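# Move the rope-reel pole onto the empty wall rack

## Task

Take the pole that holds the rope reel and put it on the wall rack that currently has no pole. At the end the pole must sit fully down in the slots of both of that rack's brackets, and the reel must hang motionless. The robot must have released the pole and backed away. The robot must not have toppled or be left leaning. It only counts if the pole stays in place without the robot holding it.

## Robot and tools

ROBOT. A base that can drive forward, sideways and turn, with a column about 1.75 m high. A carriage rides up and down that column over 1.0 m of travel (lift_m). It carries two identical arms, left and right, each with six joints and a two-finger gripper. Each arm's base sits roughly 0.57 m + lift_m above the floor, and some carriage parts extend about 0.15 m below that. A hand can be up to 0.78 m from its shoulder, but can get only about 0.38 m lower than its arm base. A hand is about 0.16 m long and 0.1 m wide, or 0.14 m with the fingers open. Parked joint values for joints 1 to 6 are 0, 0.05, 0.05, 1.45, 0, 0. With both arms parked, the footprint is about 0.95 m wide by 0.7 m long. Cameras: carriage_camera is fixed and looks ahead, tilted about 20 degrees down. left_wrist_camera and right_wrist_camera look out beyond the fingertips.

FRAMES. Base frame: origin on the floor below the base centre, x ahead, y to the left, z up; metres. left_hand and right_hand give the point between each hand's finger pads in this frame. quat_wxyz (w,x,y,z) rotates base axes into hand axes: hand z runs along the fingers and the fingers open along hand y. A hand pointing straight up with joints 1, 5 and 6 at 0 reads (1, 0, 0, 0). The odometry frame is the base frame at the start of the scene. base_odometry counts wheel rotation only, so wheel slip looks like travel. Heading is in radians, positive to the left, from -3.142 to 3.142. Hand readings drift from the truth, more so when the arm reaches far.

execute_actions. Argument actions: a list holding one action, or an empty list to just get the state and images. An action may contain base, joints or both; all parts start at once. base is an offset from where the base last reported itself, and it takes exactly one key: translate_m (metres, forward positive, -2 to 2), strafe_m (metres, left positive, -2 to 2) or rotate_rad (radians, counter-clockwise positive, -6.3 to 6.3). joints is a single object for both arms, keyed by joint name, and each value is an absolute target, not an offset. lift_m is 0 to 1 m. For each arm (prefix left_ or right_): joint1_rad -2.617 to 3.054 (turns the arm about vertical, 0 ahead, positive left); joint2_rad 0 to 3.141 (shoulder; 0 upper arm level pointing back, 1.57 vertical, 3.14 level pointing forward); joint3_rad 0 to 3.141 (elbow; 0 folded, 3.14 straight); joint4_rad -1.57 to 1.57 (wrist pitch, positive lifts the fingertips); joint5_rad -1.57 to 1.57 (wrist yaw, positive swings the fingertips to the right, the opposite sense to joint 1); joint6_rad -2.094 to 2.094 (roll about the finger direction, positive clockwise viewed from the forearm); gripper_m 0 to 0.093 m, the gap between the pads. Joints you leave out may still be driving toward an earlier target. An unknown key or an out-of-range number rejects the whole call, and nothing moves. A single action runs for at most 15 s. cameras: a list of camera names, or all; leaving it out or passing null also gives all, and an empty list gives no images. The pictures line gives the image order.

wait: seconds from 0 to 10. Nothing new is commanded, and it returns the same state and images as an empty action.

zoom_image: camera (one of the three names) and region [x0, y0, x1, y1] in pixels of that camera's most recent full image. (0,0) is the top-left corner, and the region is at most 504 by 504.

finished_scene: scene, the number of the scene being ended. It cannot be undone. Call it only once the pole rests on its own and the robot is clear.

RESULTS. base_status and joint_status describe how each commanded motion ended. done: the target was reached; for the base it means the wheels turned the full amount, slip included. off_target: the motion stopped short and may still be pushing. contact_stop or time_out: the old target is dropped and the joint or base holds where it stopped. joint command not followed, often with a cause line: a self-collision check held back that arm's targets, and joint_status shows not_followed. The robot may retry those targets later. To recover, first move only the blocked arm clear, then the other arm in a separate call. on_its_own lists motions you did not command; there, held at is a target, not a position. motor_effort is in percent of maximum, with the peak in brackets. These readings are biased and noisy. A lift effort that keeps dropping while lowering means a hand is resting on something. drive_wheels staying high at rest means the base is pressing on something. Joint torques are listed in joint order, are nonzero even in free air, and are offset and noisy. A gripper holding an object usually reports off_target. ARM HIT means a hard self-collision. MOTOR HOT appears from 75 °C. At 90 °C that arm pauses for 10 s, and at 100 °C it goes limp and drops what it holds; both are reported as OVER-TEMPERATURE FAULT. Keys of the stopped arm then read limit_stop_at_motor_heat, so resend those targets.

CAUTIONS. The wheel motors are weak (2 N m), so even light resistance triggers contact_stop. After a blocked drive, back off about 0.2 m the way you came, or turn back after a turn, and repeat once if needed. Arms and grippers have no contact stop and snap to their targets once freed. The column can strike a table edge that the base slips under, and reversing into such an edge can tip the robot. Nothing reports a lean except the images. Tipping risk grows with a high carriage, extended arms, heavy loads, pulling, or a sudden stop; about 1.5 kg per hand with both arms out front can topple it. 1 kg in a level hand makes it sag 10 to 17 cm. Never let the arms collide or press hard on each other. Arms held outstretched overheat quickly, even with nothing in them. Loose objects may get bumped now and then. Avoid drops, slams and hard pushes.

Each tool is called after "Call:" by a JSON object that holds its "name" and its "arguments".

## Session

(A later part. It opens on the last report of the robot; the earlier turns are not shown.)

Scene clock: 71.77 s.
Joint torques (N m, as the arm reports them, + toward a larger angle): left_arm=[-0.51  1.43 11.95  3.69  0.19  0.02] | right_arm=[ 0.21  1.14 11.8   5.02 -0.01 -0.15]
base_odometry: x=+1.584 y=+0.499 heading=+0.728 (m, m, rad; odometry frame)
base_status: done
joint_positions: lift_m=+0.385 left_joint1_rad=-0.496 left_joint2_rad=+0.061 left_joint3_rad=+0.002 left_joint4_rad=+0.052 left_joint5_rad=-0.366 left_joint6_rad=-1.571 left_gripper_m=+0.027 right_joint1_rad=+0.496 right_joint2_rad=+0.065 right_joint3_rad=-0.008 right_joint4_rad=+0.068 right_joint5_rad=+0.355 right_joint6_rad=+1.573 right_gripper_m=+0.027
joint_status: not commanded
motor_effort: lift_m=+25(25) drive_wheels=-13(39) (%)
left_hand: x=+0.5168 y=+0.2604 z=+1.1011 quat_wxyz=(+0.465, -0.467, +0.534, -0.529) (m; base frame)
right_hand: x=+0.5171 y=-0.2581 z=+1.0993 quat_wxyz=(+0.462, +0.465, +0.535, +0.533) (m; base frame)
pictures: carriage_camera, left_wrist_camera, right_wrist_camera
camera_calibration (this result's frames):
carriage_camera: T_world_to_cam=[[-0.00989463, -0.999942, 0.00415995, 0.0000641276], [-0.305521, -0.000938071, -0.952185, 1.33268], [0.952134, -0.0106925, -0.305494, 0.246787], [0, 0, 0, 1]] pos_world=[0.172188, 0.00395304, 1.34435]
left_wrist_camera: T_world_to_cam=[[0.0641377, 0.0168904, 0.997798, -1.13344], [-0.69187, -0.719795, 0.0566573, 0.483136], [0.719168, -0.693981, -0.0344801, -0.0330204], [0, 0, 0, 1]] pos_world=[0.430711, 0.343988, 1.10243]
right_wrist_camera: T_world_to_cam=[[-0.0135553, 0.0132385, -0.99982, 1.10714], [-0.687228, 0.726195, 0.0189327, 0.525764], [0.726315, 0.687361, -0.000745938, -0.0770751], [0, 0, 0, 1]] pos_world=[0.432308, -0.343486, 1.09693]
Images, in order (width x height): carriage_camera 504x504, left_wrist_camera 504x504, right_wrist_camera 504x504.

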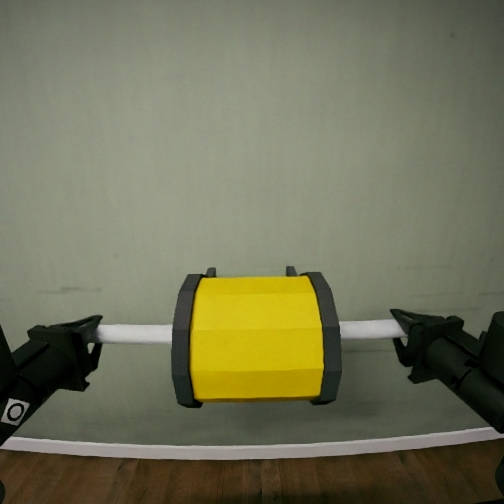

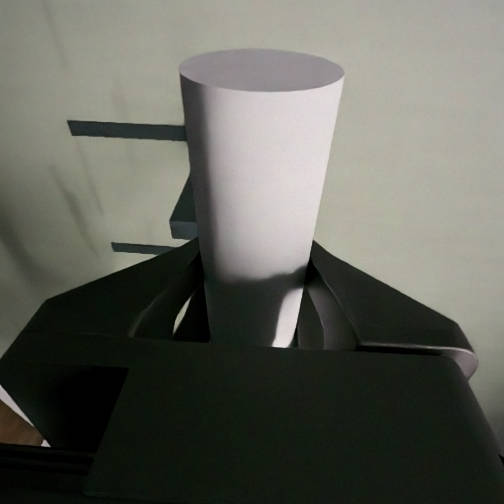

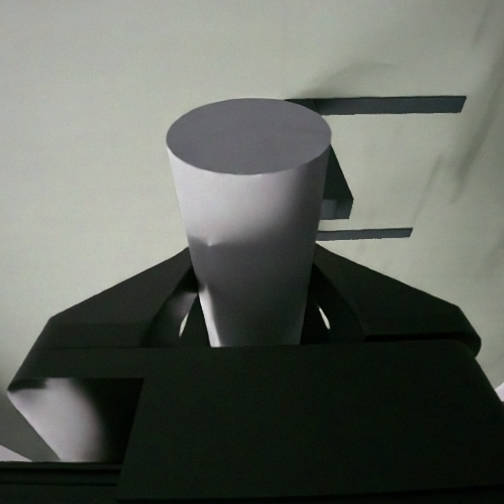

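Call:
{"name": "execute_actions", "arguments": {"actions": [{"base":{"translate_m":0.285},"joints":{"lift_m":0.47}}]}}

Scene clock: 75.80 s.
Joint torques (N m, as the arm reports them, + toward a larger angle): left_arm=[-0.52  1.52 11.94  3.62  0.15  0.03] | right_arm=[ 0.2   1.17 11.8   4.98  0.   -0.12]
base_odometry: x=+1.797 y=+0.688 heading=+0.727 (m, m, rad; odometry frame)
base_status: done
joint_positions: lift_m=+0.470 left_joint1_rad=-0.496 left_joint2_rad=+0.061 left_joint3_rad=+0.002 left_joint4_rad=+0.054 left_joint5_rad=-0.366 left_joint6_rad=-1.570 left_gripper_m=+0.027 right_joint1_rad=+0.496 right_joint2_rad=+0.065 right_joint3_rad=-0.008 right_joint4_rad=+0.071 right_joint5_rad=+0.355 right_joint6_rad=+1.572 right_gripper_m=+0.027
joint_status: all done
motor_effort: lift_m=+25(30) drive_wheels=-13(45) (%)
left_hand: x=+0.5168 y=+0.2604 z=+1.1865 quat_wxyz=(+0.466, -0.467, +0.533, -0.530) (m; base frame)
right_hand: x=+0.5171 y=-0.2581 z=+1.1849 quat_wxyz=(+0.463, +0.464, +0.534, +0.534) (m; base frame)
pictures: carriage_camera, left_wrist_camera, right_wrist_camera
camera_calibration (this result's frames):
carriage_camera: T_world_to_cam=[[-0.00989463, -0.999942, 0.00415995, -0.00028952], [-0.305521, -0.000938071, -0.952185, 1.41363], [0.952134, -0.0106925, -0.305494, 0.272758], [0, 0, 0, 1]] pos_world=[0.172188, 0.00395304, 1.42936]
left_wrist_camera: T_world_to_cam=[[0.0623651, 0.0170413, 0.997908, -1.21796], [-0.691973, -0.719784, 0.0555372, 0.479674], [0.719225, -0.693989, -0.0330973, -0.0317444], [0, 0, 0, 1]] pos_world=[0.430711, 0.343987, 1.18773]
right_wrist_camera: T_world_to_cam=[[-0.0113815, 0.0131956, -0.999848, 1.19158], [-0.68727, 0.726194, 0.0174073, 0.525973], [0.726313, 0.687363, 0.000803763, -0.0788472], [0, 0, 0, 1]] pos_world=[0.432315, -0.343485, 1.1823]
Images, in order (width x height): carriage_camera 504x504, left_wrist_camera 504x504, right_wrist_camera 504x504.

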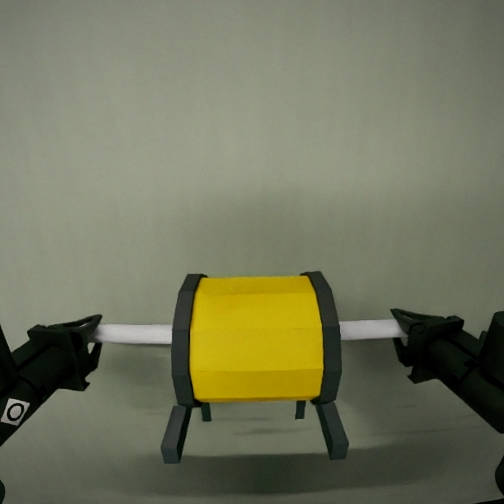

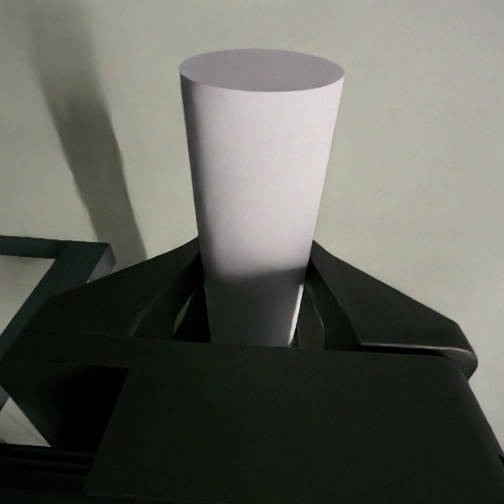

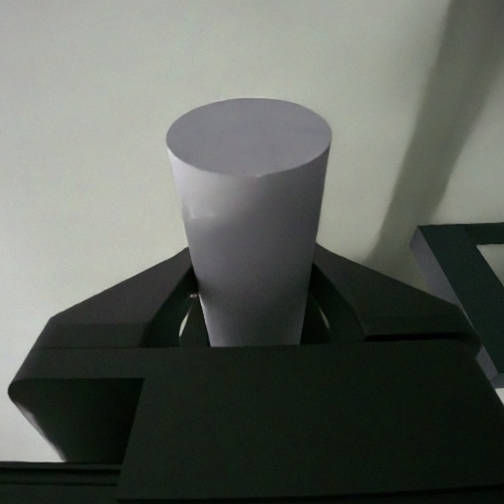

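Call:
{"name": "execute_actions", "arguments": {"actions": [{"base":{"translate_m":0.005},"joints":{"lift_m":0.37}}]}}

Call:
{"name": "execute_actions", "arguments": {"actions": [{"joints":{"lift_m":0.305}}], "cameras": ["carriage_camera"]}}

Call:
{"name": "zoom_image", "arguments": {"camera": "carriage_camera", "region": [120, 280, 390, 440]}}

Scene clock: 80.37 s.
Joint torques (N m, as the arm reports them, + toward a larger angle): left_arm=[-0.48  1.45 11.93  3.77  0.14  0.15] | right_arm=[ 0.2   1.19 11.8   5.21  0.   -0.21]
MOTOR HOT: a motor of the left arm reached 75 °C. Now the hottest motor of the left arm, joint 4 (wrist pitch), reports 75 °C. The controller's stop level is 90 °C. To cool a motor, set the load down, stop pushing, or move to a pose that needs little force.
base_odometry: x=+1.801 y=+0.691 heading=+0.725 (m, m, rad; odometry frame)
base_status: done
joint_positions: lift_m=+0.370 left_joint1_rad=-0.496 left_joint2_rad=+0.061 left_joint3_rad=+0.002 left_joint4_rad=+0.037 left_joint5_rad=-0.365 left_joint6_rad=-1.579 left_gripper_m=+0.027 right_joint1_rad=+0.496 right_joint2_rad=+0.065 right_joint3_rad=-0.008 right_joint4_rad=+0.052 right_joint5_rad=+0.354 right_joint6_rad=+1.582 right_gripper_m=+0.027
joint_status: all done
motor_effort: lift_m=+27(28) drive_wheels=+7(43) (%)
left_hand: x=+0.5168 y=+0.2603 z=+1.0823 quat_wxyz=(+0.461, -0.471, +0.537, -0.526) (m; base frame)
right_hand: x=+0.5171 y=-0.2581 z=+1.0804 quat_wxyz=(+0.458, +0.469, +0.538, +0.530) (m; base frame)
pictures: carriage_camera, left_wrist_camera, right_wrist_camera
camera_calibration (this result's frames):
carriage_camera: T_world_to_cam=[[-0.00989463, -0.999942, 0.00415995, 0.000127143], [-0.305521, -0.000938071, -0.952185, 1.31826], [0.952134, -0.0106925, -0.305494, 0.24216], [0, 0, 0, 1]] pos_world=[0.172188, 0.00395304, 1.3292]
left_wrist_camera: T_world_to_cam=[[0.078528, 0.0171525, 0.996764, -1.12113], [-0.691454, -0.719321, 0.0668529, 0.472704], [0.71814, -0.694466, -0.0446267, -0.0220541], [0, 0, 0, 1]] pos_world=[0.430731, 0.34394, 1.08492]
right_wrist_camera: T_world_to_cam=[[-0.028885, 0.014291, -0.999481, 1.09606], [-0.687056, 0.725975, 0.0302362, 0.513699], [0.72603, 0.687572, -0.0111511, -0.0656395], [0, 0, 0, 1]] pos_world=[0.432256, -0.343464, 1.07923]
Images, in order (width x height): carriage_camera 504x504, left_wrist_camera 504x504, right_wrist_camera 504x504.

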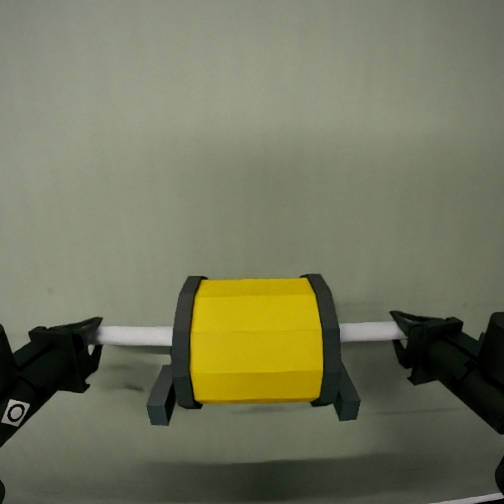

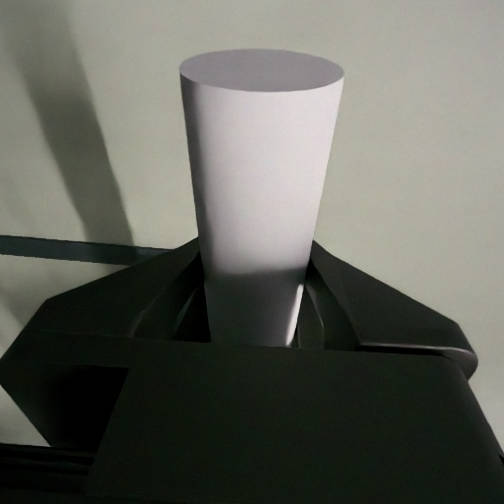

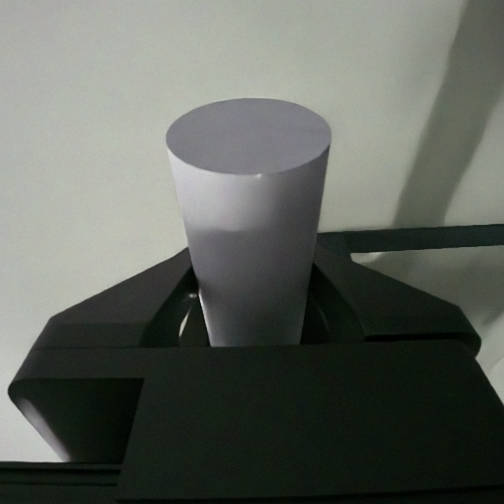

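Scene clock: 81.17 s.
Joint torques (N m, as the arm reports them, + toward a larger angle): left_arm=[-0.5   1.26 12.04  3.24  0.17 -0.21] | right_arm=[ 0.17  1.08 11.78  4.48 -0.01  0.03]
MOTOR HOT: still on. Now the hottest motor of the left arm, joint 4 (wrist pitch), reports 75 °C; the controller's stop level is 90 °C.
base_odometry: x=+1.801 y=+0.691 heading=+0.725 (m, m, rad; odometry frame)
base_status: not commanded
joint_positions: lift_m=+0.305 left_joint1_rad=-0.496 left_joint2_rad=+0.061 left_joint3_rad=+0.002 left_joint4_rad=+0.098 left_joint5_rad=-0.366 left_joint6_rad=-1.551 left_gripper_m=+0.027 right_joint1_rad=+0.496 right_joint2_rad=+0.065 right_joint3_rad=-0.008 right_joint4_rad=+0.112 right_joint5_rad=+0.354 right_joint6_rad=+1.556 right_gripper_m=+0.027
joint_status: all done
on_its_own: left_joint4_rad moved +0.061 toward your old target +0.260; right_joint4_rad moved +0.060 toward your old target +0.280
motor_effort: lift_m=+25(26) drive_wheels=+6(7) (%)
left_hand: x=+0.5167 y=+0.2604 z=+1.0319 quat_wxyz=(+0.477, -0.456, +0.523, -0.539) (m; base frame)
right_hand: x=+0.5169 y=-0.2581 z=+1.0296 quat_wxyz=(+0.472, +0.454, +0.525, +0.544) (m; base frame)
pictures: carriage_camera
camera_calibration (this result's frames):
carriage_camera: T_world_to_cam=[[-0.00989463, -0.999942, 0.00415995, 0.000396698], [-0.305521, -0.000938071, -0.952185, 1.25656], [0.952134, -0.0106925, -0.305494, 0.222364], [0, 0, 0, 1]] pos_world=[0.172188, 0.00395304, 1.2644]
Images, in order (width x height): carriage_camera 504x504.

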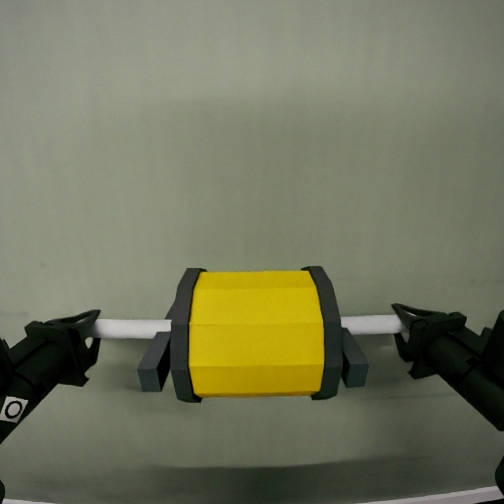

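Region (120, 280, 390, 440) of carriage_camera's 504x504 image, scaled by 1.867, with more detail than that image has; it fills the top 299 rows of this view, and the rest is white.

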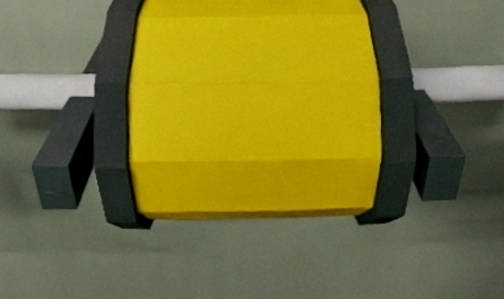

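Call:
{"name": "execute_actions", "arguments": {"actions": [{"joints":{"lift_m":0.285,"left_joint4_rad":0.1,"right_joint4_rad":0.14}}], "cameras": []}}

Call:
{"name": "execute_actions", "arguments": {"actions": [{"joints":{"left_gripper_m":0.093,"right_gripper_m":0.093}}], "cameras": []}}

Call:
{"name": "execute_actions", "arguments": {"actions": [{"base":{"translate_m":-0.3}}], "cameras": []}}

Call:
{"name": "wait", "arguments": {"seconds": 6}}

Scene clock: 85.10 s.
Joint torques (N m, as the arm reports them, + toward a larger angle): left_arm=[-0.46  1.46  9.67  1.66  0.1  -0.49] | right_arm=[0.19 1.26 9.64 2.53 0.02 0.25]
MOTOR HOT: still on. Now the hottest motor of the left arm, joint 4 (wrist pitch), reports 74 °C; the controller's stop level is 90 °C.
base_odometry: x=+1.801 y=+0.691 heading=+0.725 (m, m, rad; odometry frame)
base_status: not commanded
joint_positions: lift_m=+0.285 left_joint1_rad=-0.496 left_joint2_rad=+0.061 left_joint3_rad=+0.031 left_joint4_rad=+0.118 left_joint5_rad=-0.359 left_joint6_rad=-1.527 left_gripper_m=+0.027 right_joint1_rad=+0.496 right_joint2_rad=+0.065 right_joint3_rad=+0.019 right_joint4_rad=+0.135 right_joint5_rad=+0.349 right_joint6_rad=+1.530 right_gripper_m=+0.027
joint_status: all done
motor_effort: lift_m=+22(23) drive_wheels=+5(5) (%)
left_hand: x=+0.5147 y=+0.2603 z=+1.0304 quat_wxyz=(+0.487, -0.442, +0.514, -0.551) (m; base frame)
right_hand: x=+0.5151 y=-0.2581 z=+1.0282 quat_wxyz=(+0.484, +0.440, +0.515, +0.555) (m; base frame)
pictures: none
No camera images: the call's "cameras" was empty. Leave "cameras" out to get every camera's image.

Scene clock: 85.83 s.
Joint torques (N m, as the arm reports them, + toward a larger angle): left_arm=[-0.47  1.48  9.74  1.76  0.13 -0.07] | right_arm=[ 0.21  1.28  9.63  2.54  0.02 -0.01]
MOTOR HOT: still on. Now the hottest motor of the left arm, joint 4 (wrist pitch), reports 73 °C; the controller's stop level is 90 °C.
base_odometry: x=+1.801 y=+0.691 heading=+0.725 (m, m, rad; odometry frame)
base_status: not commanded
joint_positions: lift_m=+0.285 left_joint1_rad=-0.496 left_joint2_rad=+0.061 left_joint3_rad=+0.031 left_joint4_rad=+0.099 left_joint5_rad=-0.358 left_joint6_rad=-1.563 left_gripper_m=+0.093 right_joint1_rad=+0.496 right_joint2_rad=+0.065 right_joint3_rad=+0.019 right_joint4_rad=+0.136 right_joint5_rad=+0.349 right_joint6_rad=+1.561 right_gripper_m=+0.093
joint_status: all done
motor_effort: lift_m=+22(22) drive_wheels=+6(4) (%)
left_hand: x=+0.5149 y=+0.2600 z=+1.0261 quat_wxyz=(+0.475, -0.454, +0.512, -0.554) (m; base frame)
right_hand: x=+0.5150 y=-0.2581 z=+1.0285 quat_wxyz=(+0.476, +0.447, +0.507, +0.562) (m; base frame)
pictures: none
No camera images: the call's "cameras" was empty. Leave "cameras" out to get every camera's image.

Scene clock: 88.43 s.
Joint torques (N m, as the arm reports them, + toward a larger angle): left_arm=[-0.43  1.38  9.61  1.83  0.12 -0.04] | right_arm=[ 0.22  1.27  9.63  2.51  0.02 -0.03]
MOTOR HOT: cleared. Now the hottest motor of the left arm, joint 4 (wrist pitch), reports 71 °C.
base_odometry: x=+1.577 y=+0.492 heading=+0.725 (m, m, rad; odometry frame)
base_status: done
joint_positions: lift_m=+0.285 left_joint1_rad=-0.496 left_joint2_rad=+0.061 left_joint3_rad=+0.031 left_joint4_rad=+0.094 left_joint5_rad=-0.356 left_joint6_rad=-1.564 left_gripper_m=+0.093 right_joint1_rad=+0.496 right_joint2_rad=+0.065 right_joint3_rad=+0.019 right_joint4_rad=+0.139 right_joint5_rad=+0.349 right_joint6_rad=+1.561 right_gripper_m=+0.093
joint_status: not commanded
motor_effort: lift_m=+22(22) drive_wheels=-6(48) (%)
left_hand: x=+0.5150 y=+0.2595 z=+1.0249 quat_wxyz=(+0.473, -0.454, +0.514, -0.553) (m; base frame)
right_hand: x=+0.5150 y=-0.2581 z=+1.0291 quat_wxyz=(+0.476, +0.447, +0.506, +0.564) (m; base frame)
pictures: none
No camera images: the call's "cameras" was empty. Leave "cameras" out to get every camera's image.

Scene clock: 94.43 s.
Joint torques (N m, as the arm reports them, + toward a larger angle): left_arm=[-0.48  1.47  9.7   1.83  0.1  -0.04] | right_arm=[ 0.21  1.28  9.63  2.51  0.02 -0.03]
base_odometry: x=+1.577 y=+0.492 heading=+0.725 (m, m, rad; odometry frame)
base_status: done
joint_positions: lift_m=+0.285 left_joint1_rad=-0.496 left_joint2_rad=+0.061 left_joint3_rad=+0.031 left_joint4_rad=+0.094 left_joint5_rad=-0.356 left_joint6_rad=-1.564 left_gripper_m=+0.093 right_joint1_rad=+0.496 right_joint2_rad=+0.065 right_joint3_rad=+0.019 right_joint4_rad=+0.139 right_joint5_rad=+0.349 right_joint6_rad=+1.561 right_gripper_m=+0.093
joint_status: not commanded
motor_effort: lift_m=+22(22) drive_wheels=-5(48) (%)
left_hand: x=+0.5150 y=+0.2595 z=+1.0249 quat_wxyz=(+0.473, -0.454, +0.514, -0.553) (m; base frame)
right_hand: x=+0.5150 y=-0.2581 z=+1.0291 quat_wxyz=(+0.476, +0.447, +0.506, +0.564) (m; base frame)
wait: 6.00 s; at rest by 0.27 s
pictures: carriage_camera, left_wrist_camera, right_wrist_camera
camera_calibration (this result's frames):
carriage_camera: T_world_to_cam=[[-0.00989463, -0.999942, 0.00415995, 0.000478839], [-0.305521, -0.000938071, -0.952185, 1.23775], [0.952134, -0.0106925, -0.305494, 0.216332], [0, 0, 0, 1]] pos_world=[0.172188, 0.00395304, 1.24466]
left_wrist_camera: T_world_to_cam=[[0.00138668, 0.0430639, 0.999071, -1.03313], [-0.701901, -0.711571, 0.0316457, 0.514196], [0.712273, -0.701293, 0.0292399, -0.0947705], [0, 0, 0, 1]] pos_world=[0.42985, 0.343916, 1.01867]
right_wrist_camera: T_world_to_cam=[[0.0735853, 0.0473784, -0.996163, 0.997114], [-0.691376, 0.722302, -0.0167177, 0.563477], [0.718739, 0.689953, 0.0859071, -0.160179], [0, 0, 0, 1]] pos_world=[0.431328, -0.343726, 1.01647]
Images, in order (width x height): carriage_camera 504x504, left_wrist_camera 504x504, right_wrist_camera 504x504.

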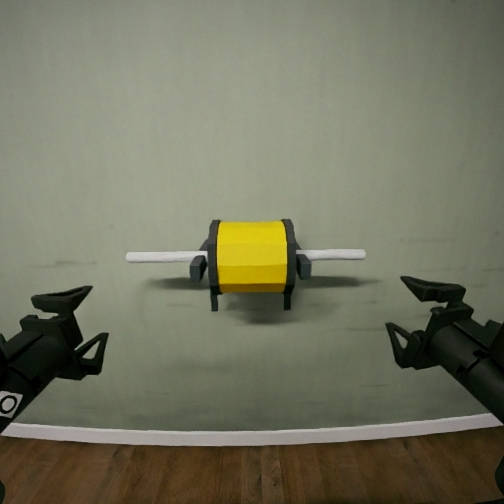

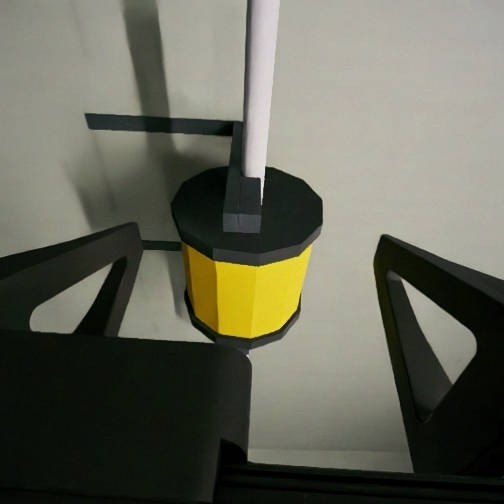

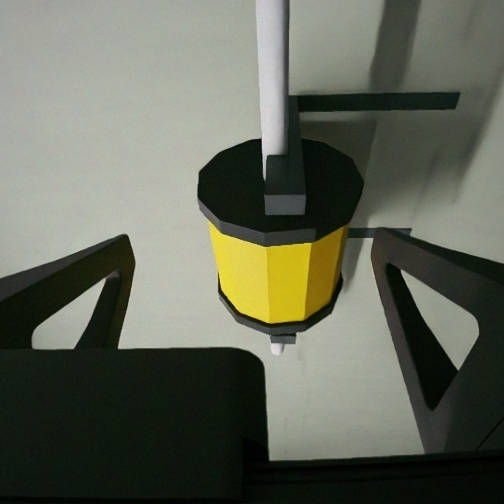

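Call:
{"name": "finished_scene", "arguments": {"scene": 2}}

The scene is finished: the task was done.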